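# Pull the lettered cube from the intact shelf strip

## Task

Remove the lettered cube that sits on the intact (unbroken) strip from the shelf, without shifting any other strip more than slightly before that cube is free, then keep the cube motionless in the air, well above the table and in front of the shelf.

## Robot and tools

Robot: two 7-joint arms, left_arm and right_arm, each ending in a parallel gripper. The fingers point along the gripper's own +z axis and close along its y axis. The reported end_effector_position is the point between the closed finger pads, roughly 2 cm short of the fingertips. When the fingers close, the tips advance about 10 mm further along +z.

Scene frame (used for all reported states): origin on the table surface midway between the arms, +z up, +x out over the table, and left_arm on the +y side. The names left and right do not tell you which side of an image an arm appears on. Printed hand positions can be off, more so at long reach.

Results: each call that moves or waits returns a state line, left_arm: ... | right_arm: ..., giving each gripper's position in metres, orientation as a quaternion (w, x, y, z), and linear and angular velocity (m/s, rad/s). It also returns images from cam_high, cam_left_wrist and cam_right_wrist (each 896x504), grip_measured per gripper (the measured finger opening, on the same -1 to 1 scale as commands), and Hand target lines (the pose the controller is currently driving each gripper toward). A pose unreachable line means the clearance check altered or blocked what was sent to the named arm. Calls that ran actions also list positions at some control steps; a HELD tag with an arm label means part of that arm's row was held back on that step. MOTOR HOT warns at 65 °C; at 80 °C the arm is braked until it cools (OVER-TEMPERATURE FAULT).

Tools:
- execute_actions(actions): a list of actions run in sequence. Each action is a table of up to 15 rows; each row lasts one control step (1/30 s), and if fewer than 15 rows are given the final row is repeated to fill 15 steps. Every row is a single list of 14 numbers, each in [-1, 1], covering both arms even if one stays still: dx, dy, dz, rx, ry, rz, opening for left_arm, then the same seven for right_arm. dx..rz are an offset, not a pose: they describe the target relative to that gripper's measured pose at the start of the action (for the first action of a call, the last pose a result reported), expressed in the gripper's own axes. Every row in an action is relative to that same start, not to the previous row. Scale: 1.0 = 0.6 m for dx, dy, dz and 180 degrees for rx, ry, rz, which together form one rotation vector. opening is absolute: +1 fully open (0.084 m), -1 closed. An empty list just returns the current state and images.
- move(target, speed, blocking): target is one 14-number row laid out as above; its offsets are taken from the pose in the latest result that showed one, in gripper axes. Each gripper goes in a straight line toward its target, turning the short way; both paths finish together and last 0.5 to 10 s (longer ones are cut off at 10 s, short of target). speed is the top path speed in m/s, 0.002 to 0.5, default 0.25; rotation is capped at twice that value in rad/s. Openings are sent at the start. Paths ignore obstacles and the other arm, grippers lag and may overshoot speed near full reach. Faster moves and targets set further past a contact hit harder. The result adds a move: line with the ending (done, off_target, moving, held, fault) and active limits (limits=paced: the pose was clipped; limits=held: some steps were blocked, after which the arm may jump faster than speed), plus each gripper's distance to its target. If only one arm is named, the other finished fine. With blocking=false you get a result after 0.5 s while motion continues; until a result shows it ended, new actions and moves are refused, so use wait or stop.
- wait(seconds): 0 to 10; the arms keep their last command; returns early if a running move ends.
- stop(): brakes a running move to rest (needs stopping distance; fingers keep moving).
- zoom_image(camera, region): enlarges part of a camera's latest image; region is [x0, y0, x1, y1] in pixels from the top-left, at most 504x504.
- show_instructions(): shows the scene's reference images; moves nothing.
- finished_scene(scene): ends the given scene number after the last command is held; irreversible. The goal must be met and remain so.

Control details: each step, the commanded pose is clipped to within 70 mm and 16 degrees of the measured pose, then solved by damped IK, position taking priority over orientation. After an action the arm stops at its last clipped pose, so large offsets need further actions. Elbows stop just short of straight. Joint speed is capped at 3.14 rad/s with 0.16 s ramp-up. To keep an arm still, send the offset back to its desired pose in the first call of a reply and zeros afterwards, always with its intended opening.

Gripping: to hold something, keep commanding an opening well below grip_measured; the bigger the gap, the stronger the squeeze (about 24 N per pad up to ~6 cm wide). Rapid closing can squeeze harder, sometimes forcing fingers open. Resending the read grip_measured still presses lightly.

Avoid: moving any non-target shelf strip noticeably before the cube is out; knocking anything off the table; dropping, slipping or slamming objects; hard pushes; the arms colliding or pressing each other. Torque limits (N m): waist 45, shoulder 45, upper arm roll 27, elbow 27, forearm roll 27, wrist pitch 18, wrist roll 18, including held weight; reaching one stops that arm, backs the joint off and holds for 10 s, skipping the rest of the call. Loose objects may occasionally be nudged by the scene. The simulation keeps running while you think, holding the last command; long holds heat motors.

Each tool is called after "Request:" as name(argument=value, ...), one argument or row to a line, values as JSON.

## Session

Request:
show_instructions(
)

Request:
execute_actions(
  actions=[],
)

Reference images for this scene: manual page 1, manual page 2, manual page 3, manual page 4.

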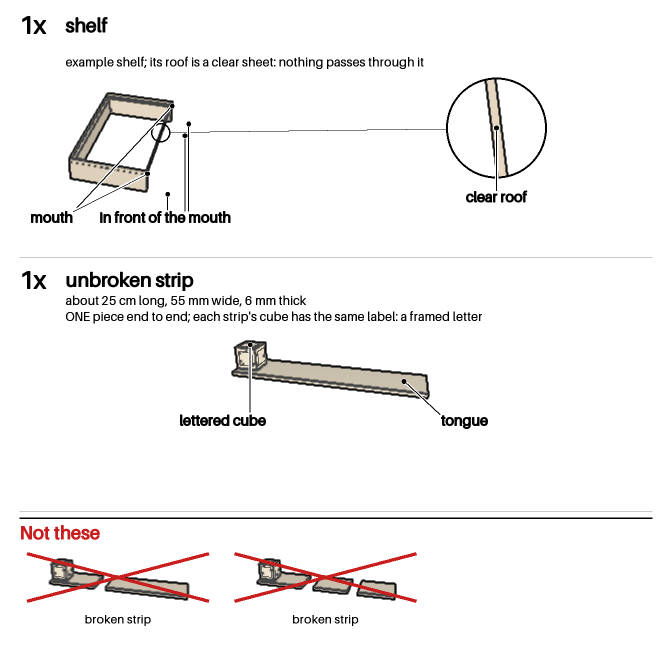

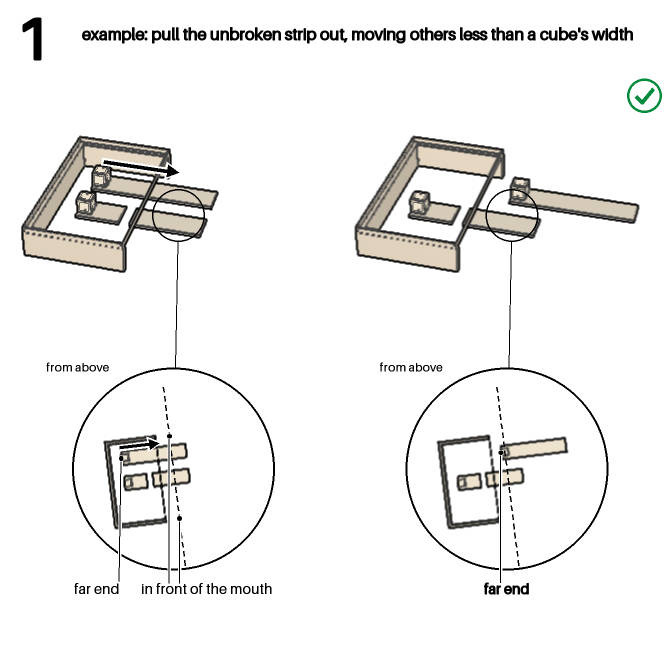

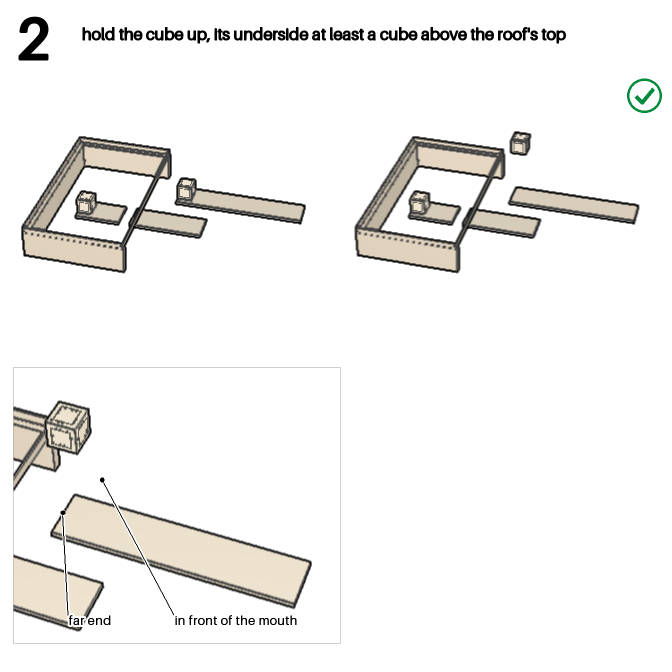

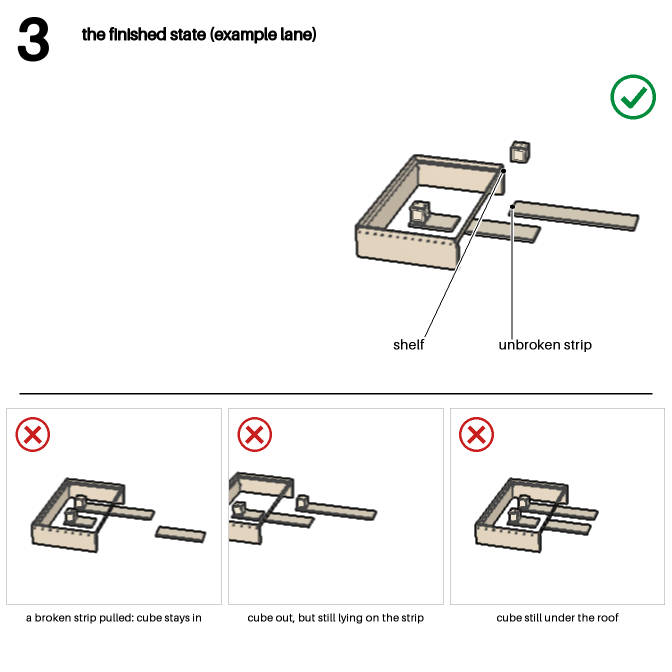

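Scene clock: 0.00 s.
left_arm: end_effector_position=(+0.4892, +0.0878, +0.1449) grip_measured=+1.00 end_effector_quat_wxyz=(-0.214, +0.669, +0.608, +0.371) end_effector_velocity=(+0.000, +0.000, +0.001) end_effector_angular_velocity=(-0.001, -0.001, +0.000) | right_arm: end_effector_position=(+0.1140, -0.8347, +0.2657) grip_measured=+1.00 end_effector_quat_wxyz=(-0.315, +0.601, +0.710, -0.186) end_effector_velocity=(+0.000, -0.000, -0.000) end_effector_angular_velocity=(-0.000, -0.001, +0.001)
Joint positions: left_arm=[-0.525  0.606 -0.078  1.559  0.844  1.464 -2.509  0.084] | right_arm=[-1.531  0.355  0.469  1.554 -0.713  1.759 -2.71   0.084]
Joint velocities: left_arm=[-0.    -0.002  0.     0.     0.     0.    -0.    -0.   ] | right_arm=[-0.002  0.     0.003  0.    -0.    -0.001 -0.     0.   ]
Motor temperatures (°C, as the motors report them): left_arm=[32 32 33 28 29 31 30] | right_arm=[27 28 31 33 29 28 31]
Hand target (left_arm): +0.489, +0.088, +0.145; -0.214, +0.669, +0.608, +0.371
Hand target (right_arm): +0.114, -0.835, +0.266; -0.315, +0.601, +0.710, -0.186

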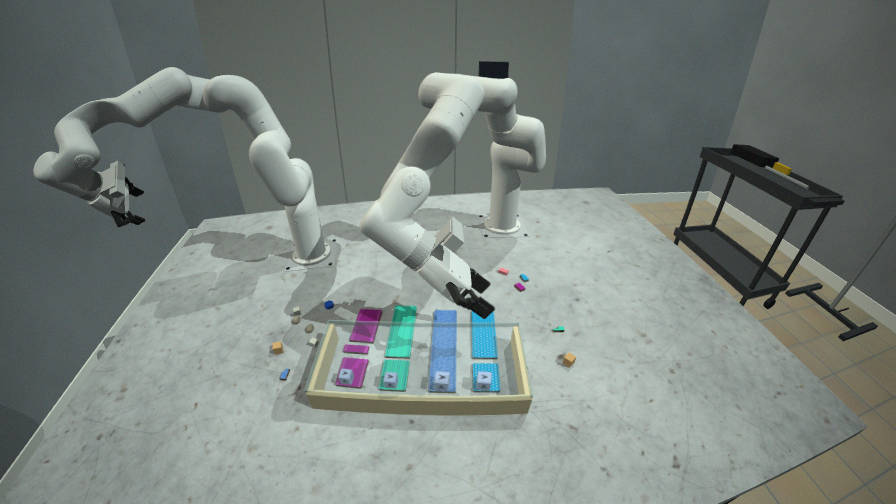

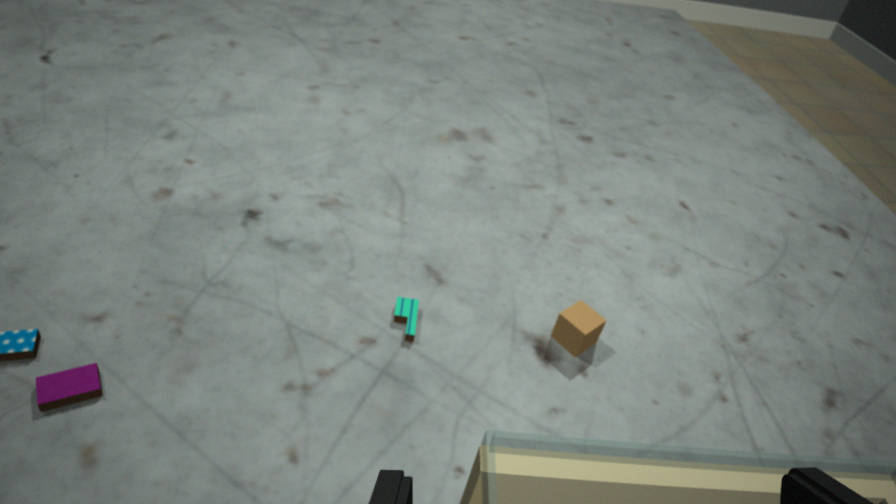

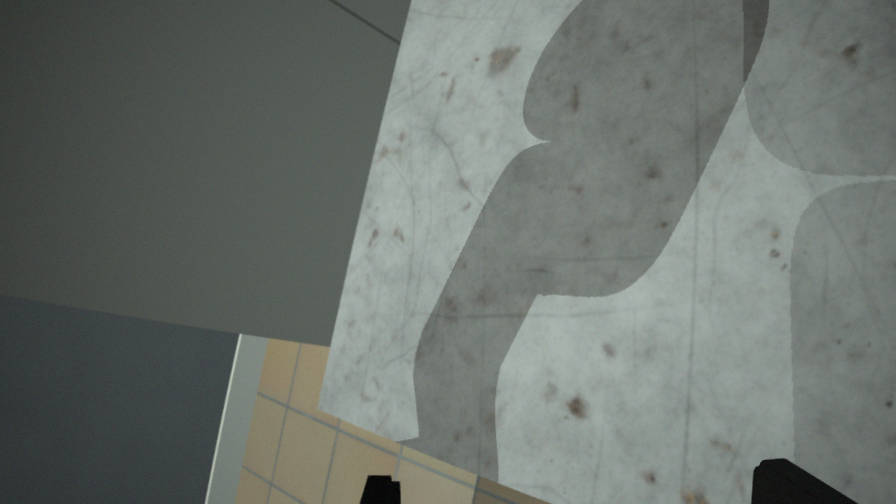

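Request:
move(
  target=[-0.093,-0.161,-0.113,-0.181,-0.258,0.489,1,0,0,0,0,0,0,1],
  speed=0.4,
)

Request:
zoom_image(
  camera="cam_high",
  region=[300,270,540,420],
)

Scene clock: 13.37 s.
left_arm: end_effector_position=(+0.3805, +0.0177, +0.1301) grip_measured=+1.00 end_effector_quat_wxyz=(+0.000, +0.996, -0.089, +0.000) end_effector_velocity=(-0.000, +0.000, -0.000) end_effector_angular_velocity=(-0.002, +0.007, -0.007) | right_arm: end_effector_position=(+0.1140, -0.8347, +0.2657) grip_measured=+1.00 end_effector_quat_wxyz=(-0.315, +0.601, +0.710, -0.186) end_effector_velocity=(+0.000, +0.000, +0.000) end_effector_angular_velocity=(+0.001, +0.001, +0.000)
Joint positions: left_arm=[-0.103  0.191 -0.394  1.037  0.096  0.863 -0.485  0.084] | right_arm=[-1.531  0.355  0.469  1.554 -0.713  1.759 -2.71   0.084]
Joint velocities: left_arm=[ 0.003  0.002 -0.001  0.004 -0.007  0.006  0.013  0.   ] | right_arm=[ 0.001 -0.    -0.    -0.     0.     0.001 -0.    -0.   ]
Motor temperatures (°C, as the motors report them): left_arm=[32 34 33 32 29 31 30] | right_arm=[27 30 32 38 29 28 31]
Hand target (left_arm): +0.381, +0.018, +0.130; +0.000, +0.996, -0.089, -0.000
Hand target (right_arm): +0.114, -0.835, +0.266; -0.315, +0.601, +0.710, -0.186
Off the commanded pose (left_arm): 0.000 m, 0 deg.
Off the commanded pose (right_arm): 0.000 m, 0 deg.
move: done

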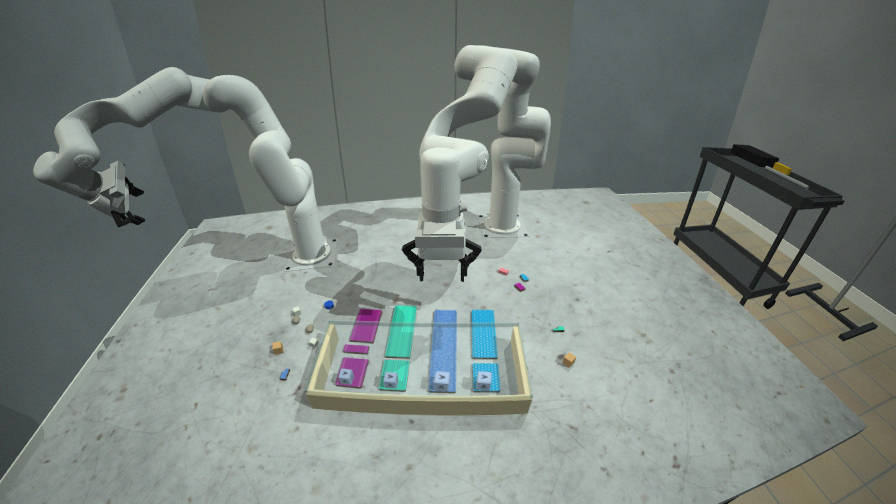

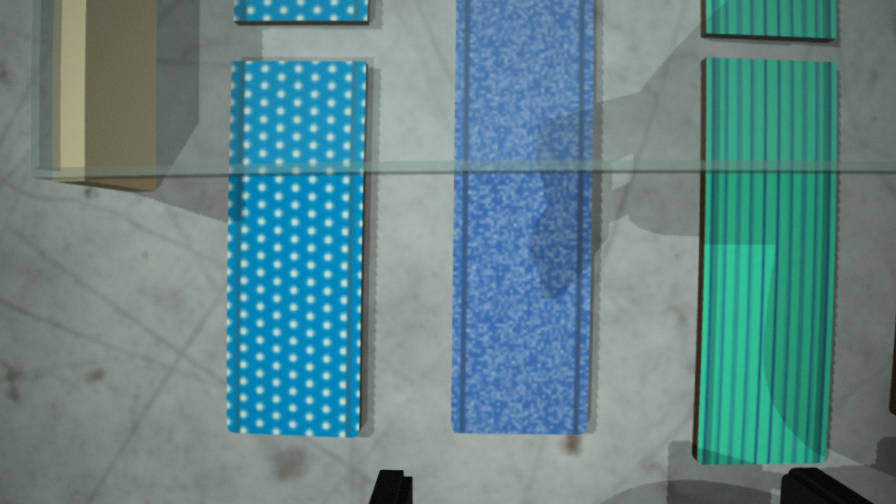

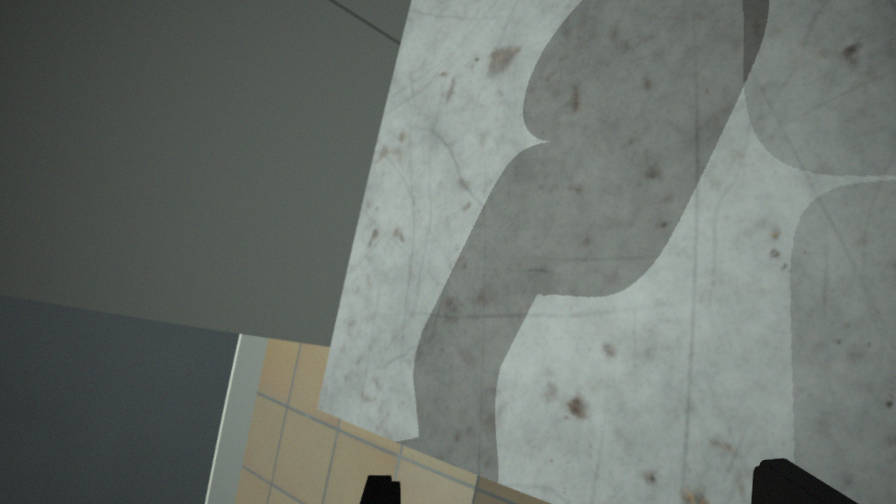

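Region (300, 270, 540, 420) of cam_high's 896x504 image, scaled by 2.100, with more detail than that image has; it fills the top 315 rows of this view, and the rest is white.

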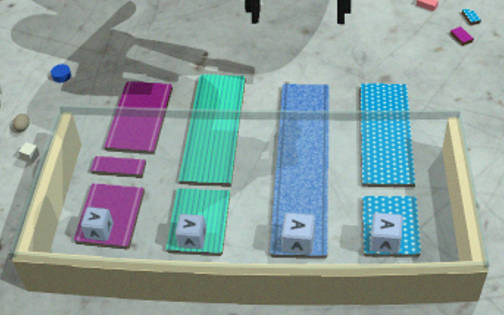

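Request:
move(
  target=[0.01,-0.008,0.183,0,0,0.005,0.75,0,0,0,0,0,0,1],
  speed=0.12,
)

Request:
execute_actions(
  actions=[
    [[0,0,0,0,0,0,-0.2,0,0,0,0,0,0,1]],
  ],
)

Scene clock: 29.93 s.
left_arm: end_effector_position=(+0.3872, +0.0214, +0.0208) grip_measured=+0.75 end_effector_quat_wxyz=(+0.000, +0.995, -0.097, +0.000) end_effector_velocity=(+0.000, +0.002, -0.003) end_effector_angular_velocity=(+0.004, +0.001, +0.002) | right_arm: end_effector_position=(+0.1140, -0.8347, +0.2657) grip_measured=+1.00 end_effector_quat_wxyz=(-0.315, +0.601, +0.710, -0.186) end_effector_velocity=(-0.001, +0.000, -0.000) end_effector_angular_velocity=(+0.002, +0.001, -0.002)
Joint positions: left_arm=[-0.136  0.429 -0.332  0.992  0.244  0.597 -0.559  0.075] | right_arm=[-1.531  0.355  0.469  1.554 -0.713  1.759 -2.71   0.084]
Joint velocities: left_arm=[-0.002  0.005  0.005 -0.001  0.005 -0.003 -0.003 -0.   ] | right_arm=[-0.002  0.001  0.001 -0.     0.     0.002  0.    -0.   ]
Motor temperatures (°C, as the motors report them): left_arm=[32 34 33 34 29 31 30] | right_arm=[27 31 32 41 29 28 31]
Hand target (left_arm): +0.387, +0.022, +0.020; +0.000, +0.995, -0.097, +0.000
Hand target (right_arm): +0.114, -0.835, +0.266; -0.315, +0.601, +0.710, -0.186
Off the commanded pose (left_arm): 0.001 m, 0 deg.
Off the commanded pose (right_arm): 0.000 m, 0 deg.
move: done

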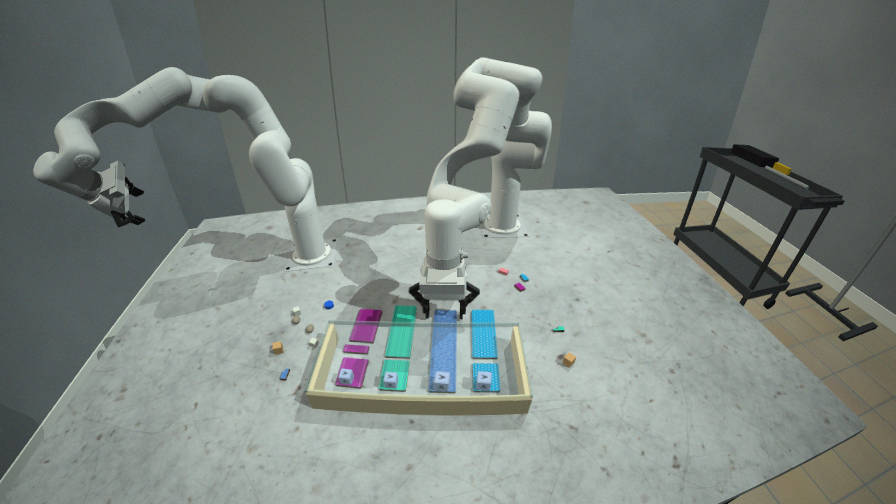

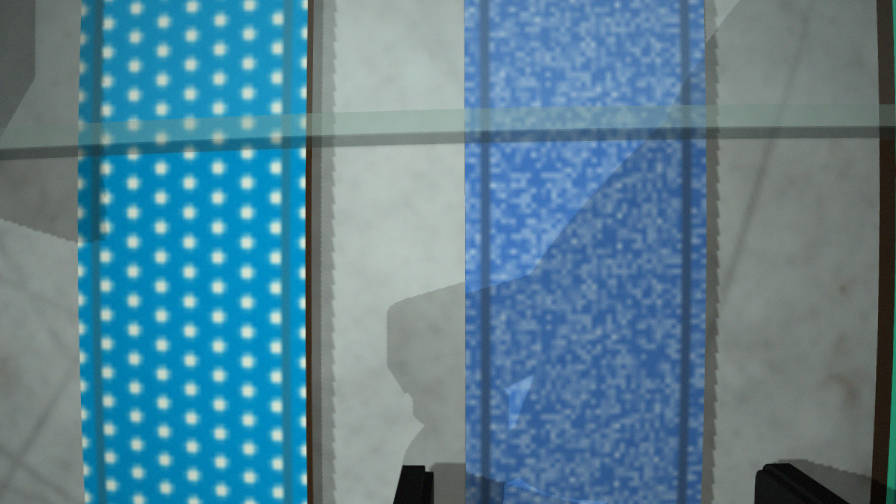

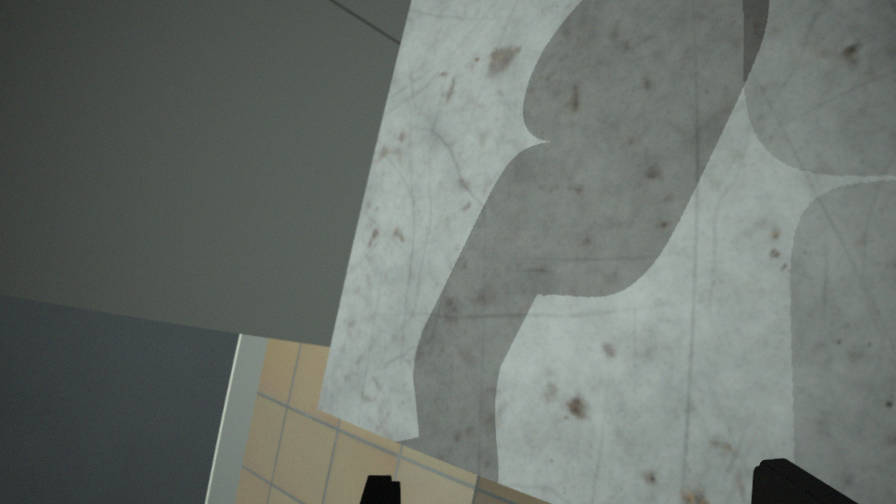

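Scene clock: 30.43 s.
left_arm: end_effector_position=(+0.3872, +0.0214, +0.0208) grip_measured=+0.25 end_effector_quat_wxyz=(+0.000, +0.995, -0.097, +0.001) end_effector_velocity=(-0.000, +0.000, -0.001) end_effector_angular_velocity=(+0.000, +0.002, +0.000) | right_arm: end_effector_position=(+0.1140, -0.8347, +0.2657) grip_measured=+1.00 end_effector_quat_wxyz=(-0.315, +0.601, +0.710, -0.186) end_effector_velocity=(-0.002, -0.001, -0.000) end_effector_angular_velocity=(-0.001, -0.000, -0.004)
Joint positions: left_arm=[-0.136  0.428 -0.332  0.992  0.244  0.597 -0.559  0.055] | right_arm=[-1.531  0.355  0.469  1.554 -0.713  1.759 -2.71   0.084]
Joint velocities: left_arm=[-0.     0.002 -0.     0.    -0.001 -0.     0.     0.   ] | right_arm=[-0.002  0.    -0.003  0.     0.    -0.002  0.    -0.   ]
Motor temperatures (°C, as the motors report them): left_arm=[32 34 33 34 29 31 30] | right_arm=[27 31 32 41 29 28 31]
Hand target (left_arm): +0.387, +0.021, +0.021; +0.000, +0.995, -0.097, +0.000
Hand target (right_arm): +0.114, -0.835, +0.266; -0.315, +0.601, +0.710, -0.186
Off the commanded pose (left_arm): 0.000 m, 0 deg.
Off the commanded pose (right_arm): 0.000 m, 0 deg.
Step readings (end_effector_position):
0: left_arm (+0.3872, +0.0214, +0.0208) | right_arm (+0.1140, -0.8347, +0.2657)
1: left_arm (+0.3871, +0.0214, +0.0207) | right_arm (+0.1140, -0.8347, +0.2657)
2: left_arm (+0.3871, +0.0214, +0.0207) | right_arm (+0.1140, -0.8347, +0.2657)
4: left_arm (+0.3872, +0.0214, +0.0208) | right_arm (+0.1140, -0.8347, +0.2657)
8: left_arm (+0.3872, +0.0214, +0.0208) | right_arm (+0.1140, -0.8347, +0.2657)
15: end_effector_position above

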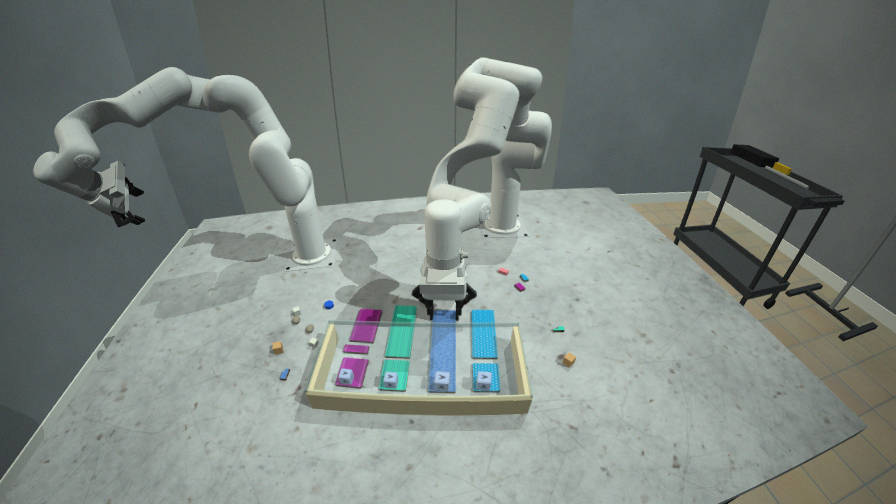

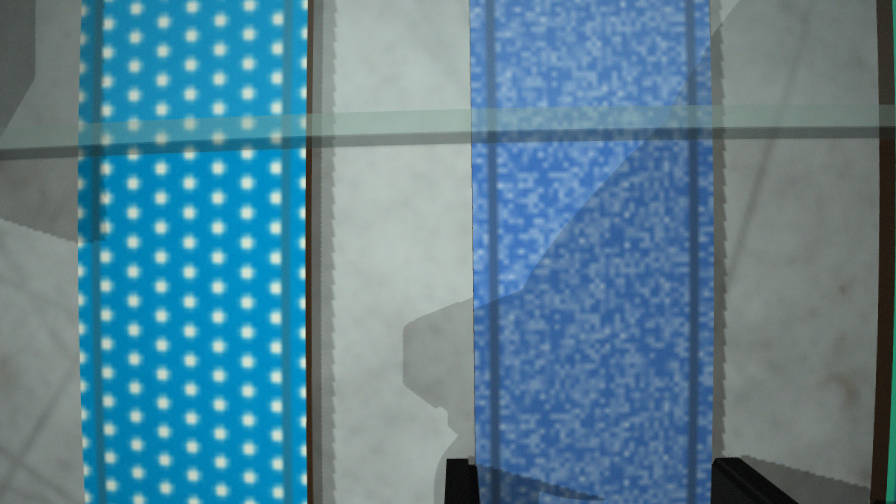

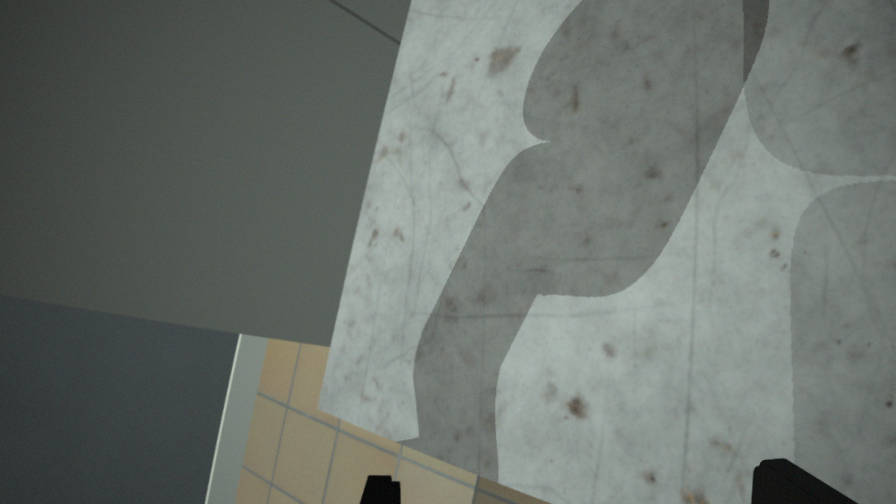

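Request:
move(
  target=[-0.35,0.005,-0.002,0,0,0,-0.3,0,0,0,0,0,0,1],
  speed=0.14,
)

Request:
execute_actions(
  actions=[
    [[0,0,0,0,0,0,1,0,0,0,0,0,0,1]],
  ],
)

Request:
move(
  target=[0.28,0,-0.02,0,0,0,1,0,0,0,0,0,0,1],
)

Scene clock: 40.00 s.
left_arm: end_effector_position=(+0.1803, +0.0591, +0.0220) grip_measured=+0.25 end_effector_quat_wxyz=(+0.000, +0.995, -0.097, -0.000) end_effector_velocity=(+0.001, -0.002, +0.002) end_effector_angular_velocity=(-0.006, -0.004, -0.001) | right_arm: end_effector_position=(+0.1140, -0.8347, +0.2657) grip_measured=+1.00 end_effector_quat_wxyz=(-0.315, +0.601, +0.710, -0.186) end_effector_velocity=(+0.000, +0.000, +0.000) end_effector_angular_velocity=(+0.001, +0.002, -0.001)
Joint positions: left_arm=[-0.231 -0.069 -0.526  0.322 -0.093  0.382 -0.587  0.055] | right_arm=[-1.531  0.355  0.469  1.554 -0.713  1.759 -2.71   0.084]
Joint velocities: left_arm=[-0.003 -0.005  0.     0.001 -0.009 -0.002  0.007 -0.   ] | right_arm=[ 0.002  0.    -0.001  0.     0.     0.002  0.    -0.   ]
Motor temperatures (°C, as the motors report them): left_arm=[32 34 33 33 29 31 30] | right_arm=[27 31 32 43 29 28 31]
Hand target (left_arm): +0.181, +0.059, +0.022; +0.001, +0.995, -0.097, +0.001
Hand target (right_arm): +0.114, -0.835, +0.266; -0.315, +0.601, +0.710, -0.186
Off the commanded pose (left_arm): 0.000 m, 0 deg.
Off the commanded pose (right_arm): 0.000 m, 0 deg.
move: done

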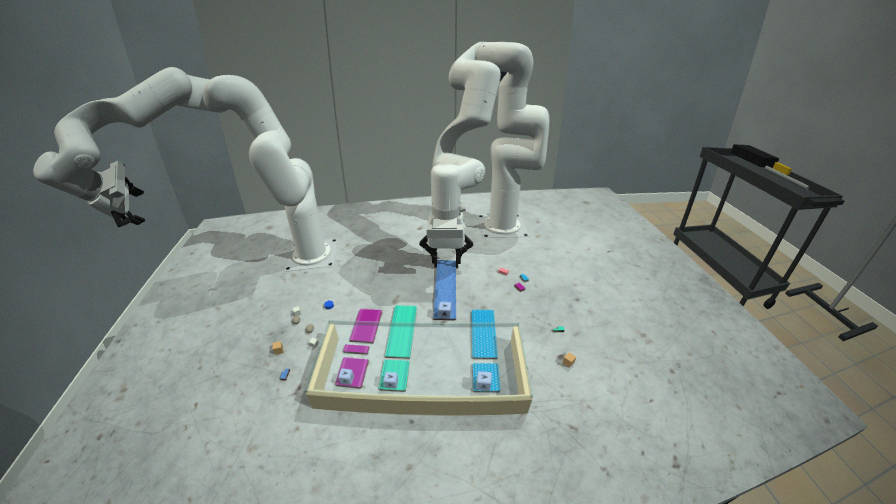

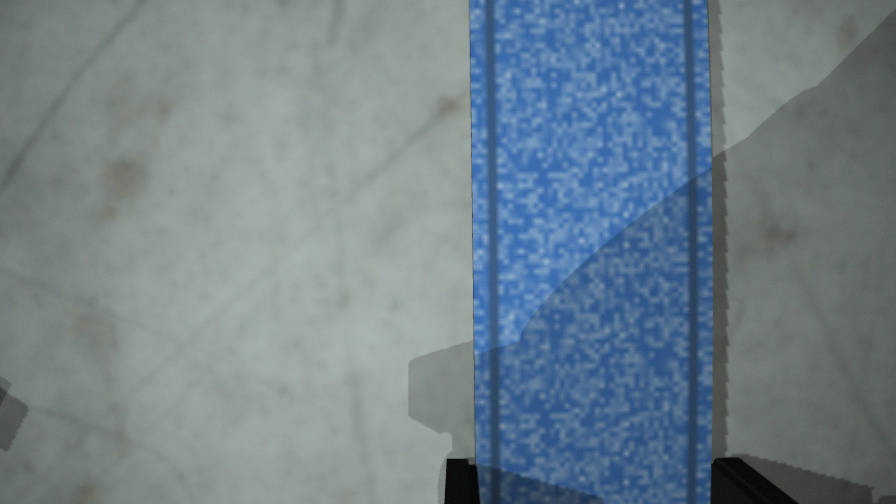

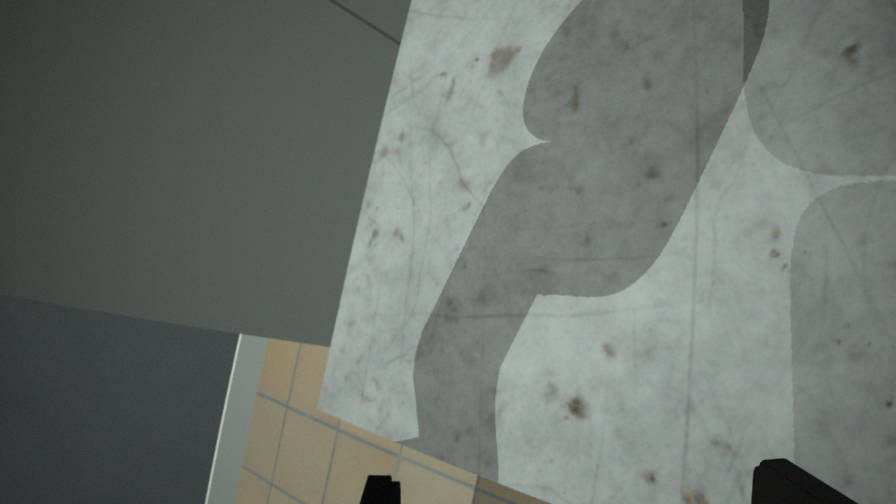

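Scene clock: 40.50 s.
left_arm: end_effector_position=(+0.1803, +0.0591, +0.0220) grip_measured=+1.00 end_effector_quat_wxyz=(+0.000, +0.995, -0.097, -0.000) end_effector_velocity=(+0.000, +0.000, -0.000) end_effector_angular_velocity=(+0.000, +0.000, -0.000) | right_arm: end_effector_position=(+0.1140, -0.8347, +0.2657) grip_measured=+1.00 end_effector_quat_wxyz=(-0.315, +0.601, +0.710, -0.186) end_effector_velocity=(+0.001, +0.000, -0.000) end_effector_angular_velocity=(+0.001, -0.001, +0.003)
Joint positions: left_arm=[-0.231 -0.069 -0.526  0.322 -0.093  0.382 -0.587  0.084] | right_arm=[-1.531  0.355  0.469  1.554 -0.713  1.759 -2.71   0.084]
Joint velocities: left_arm=[-0.     0.     0.     0.     0.001  0.    -0.     0.   ] | right_arm=[ 0.     0.     0.002 -0.     0.    -0.    -0.     0.   ]
Motor temperatures (°C, as the motors report them): left_arm=[32 34 33 33 29 31 30] | right_arm=[27 31 32 43 29 28 31]
Hand target (left_arm): +0.180, +0.059, +0.022; +0.000, +0.995, -0.097, -0.000
Hand target (right_arm): +0.114, -0.835, +0.266; -0.315, +0.601, +0.710, -0.186
Off the commanded pose (left_arm): 0.000 m, 0 deg.
Off the commanded pose (right_arm): 0.000 m, 0 deg.
Step readings (end_effector_position):
0: left_arm (+0.1803, +0.0591, +0.0220) | right_arm (+0.1140, -0.8347, +0.2657)
1: left_arm (+0.1804, +0.0591, +0.0221) | right_arm (+0.1140, -0.8347, +0.2657)
2: left_arm (+0.1804, +0.0591, +0.0221) | right_arm (+0.1140, -0.8347, +0.2657)
4: left_arm (+0.1805, +0.0590, +0.0222) | right_arm (+0.1140, -0.8347, +0.2657)
8: left_arm (+0.1804, +0.0591, +0.0221) | right_arm (+0.1140, -0.8347, +0.2657)
15: end_effector_position above

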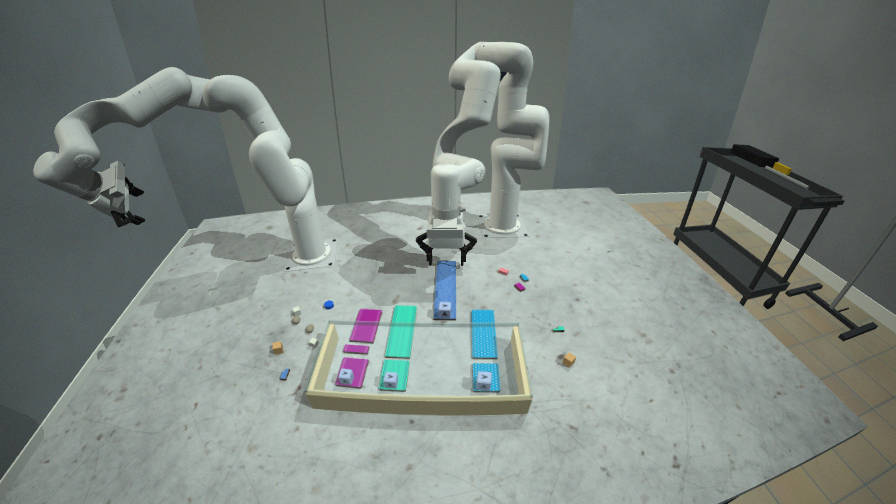

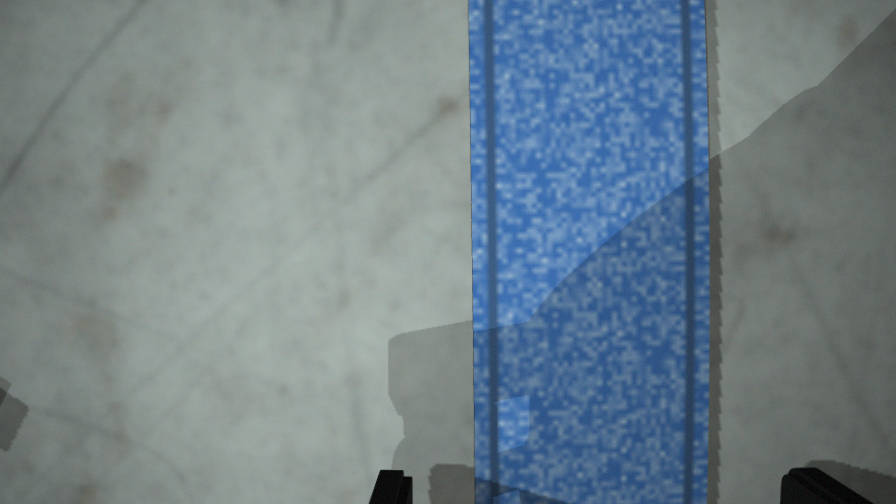

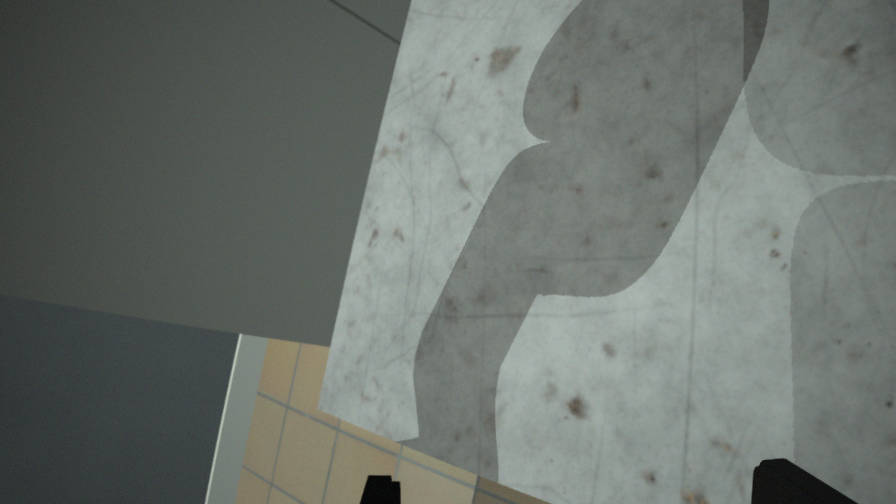

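Scene clock: 41.80 s.
left_arm: end_effector_position=(+0.3448, +0.0269, +0.0336) grip_measured=+1.00 end_effector_quat_wxyz=(-0.000, +0.995, -0.097, -0.000) end_effector_velocity=(+0.003, -0.000, +0.000) end_effector_angular_velocity=(+0.001, +0.000, +0.004) | right_arm: end_effector_position=(+0.1140, -0.8347, +0.2657) grip_measured=+1.00 end_effector_quat_wxyz=(-0.315, +0.601, +0.710, -0.186) end_effector_velocity=(+0.001, -0.000, +0.000) end_effector_angular_velocity=(-0.001, -0.001, +0.003)
Joint positions: left_arm=[-0.127  0.302 -0.375  0.843  0.203  0.571 -0.574  0.084] | right_arm=[-1.531  0.355  0.469  1.554 -0.713  1.759 -2.71   0.084]
Joint velocities: left_arm=[-0.001  0.006  0.003  0.011  0.001  0.005 -0.002 -0.   ] | right_arm=[-0.    -0.     0.002  0.    -0.    -0.001 -0.001 -0.   ]
Motor temperatures (°C, as the motors report them): left_arm=[32 34 33 33 29 31 30] | right_arm=[27 31 32 43 29 28 31]
Hand target (left_arm): +0.345, +0.027, +0.034; -0.000, +0.995, -0.097, -0.000
Hand target (right_arm): +0.114, -0.835, +0.266; -0.315, +0.601, +0.710, -0.186
Off the commanded pose (left_arm): 0.001 m, 0 deg.
Off the commanded pose (right_arm): 0.000 m, 0 deg.
move: done

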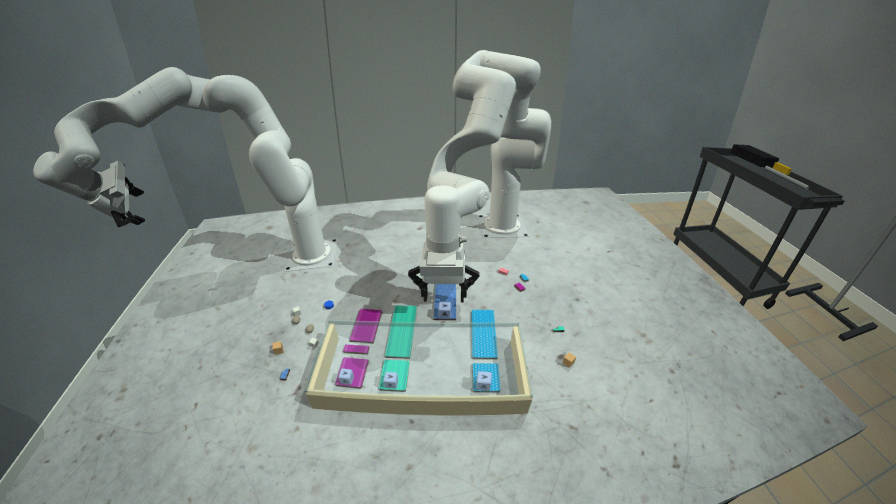

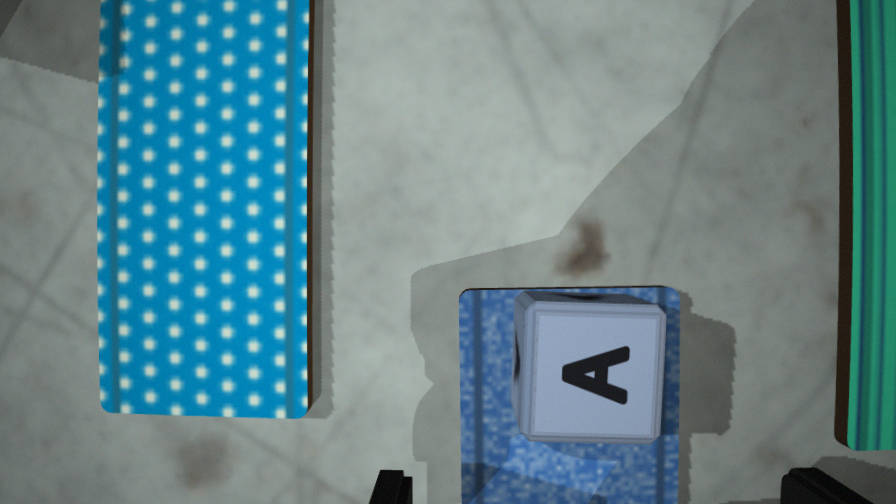

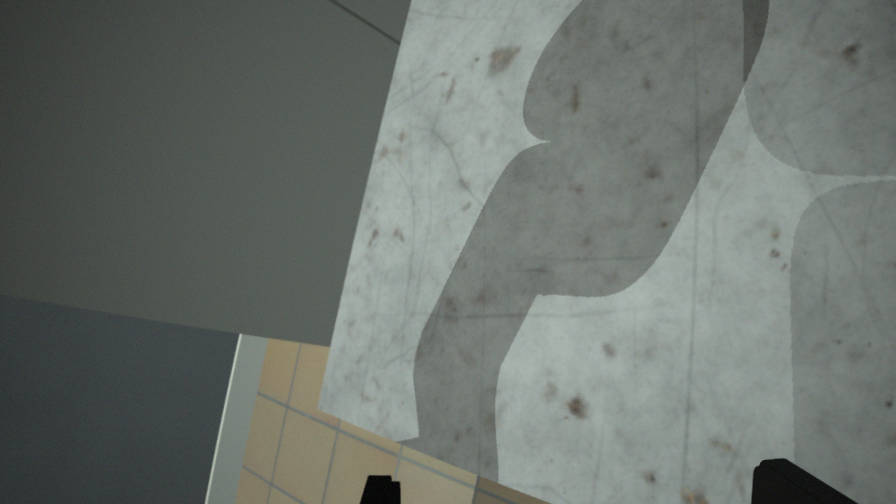

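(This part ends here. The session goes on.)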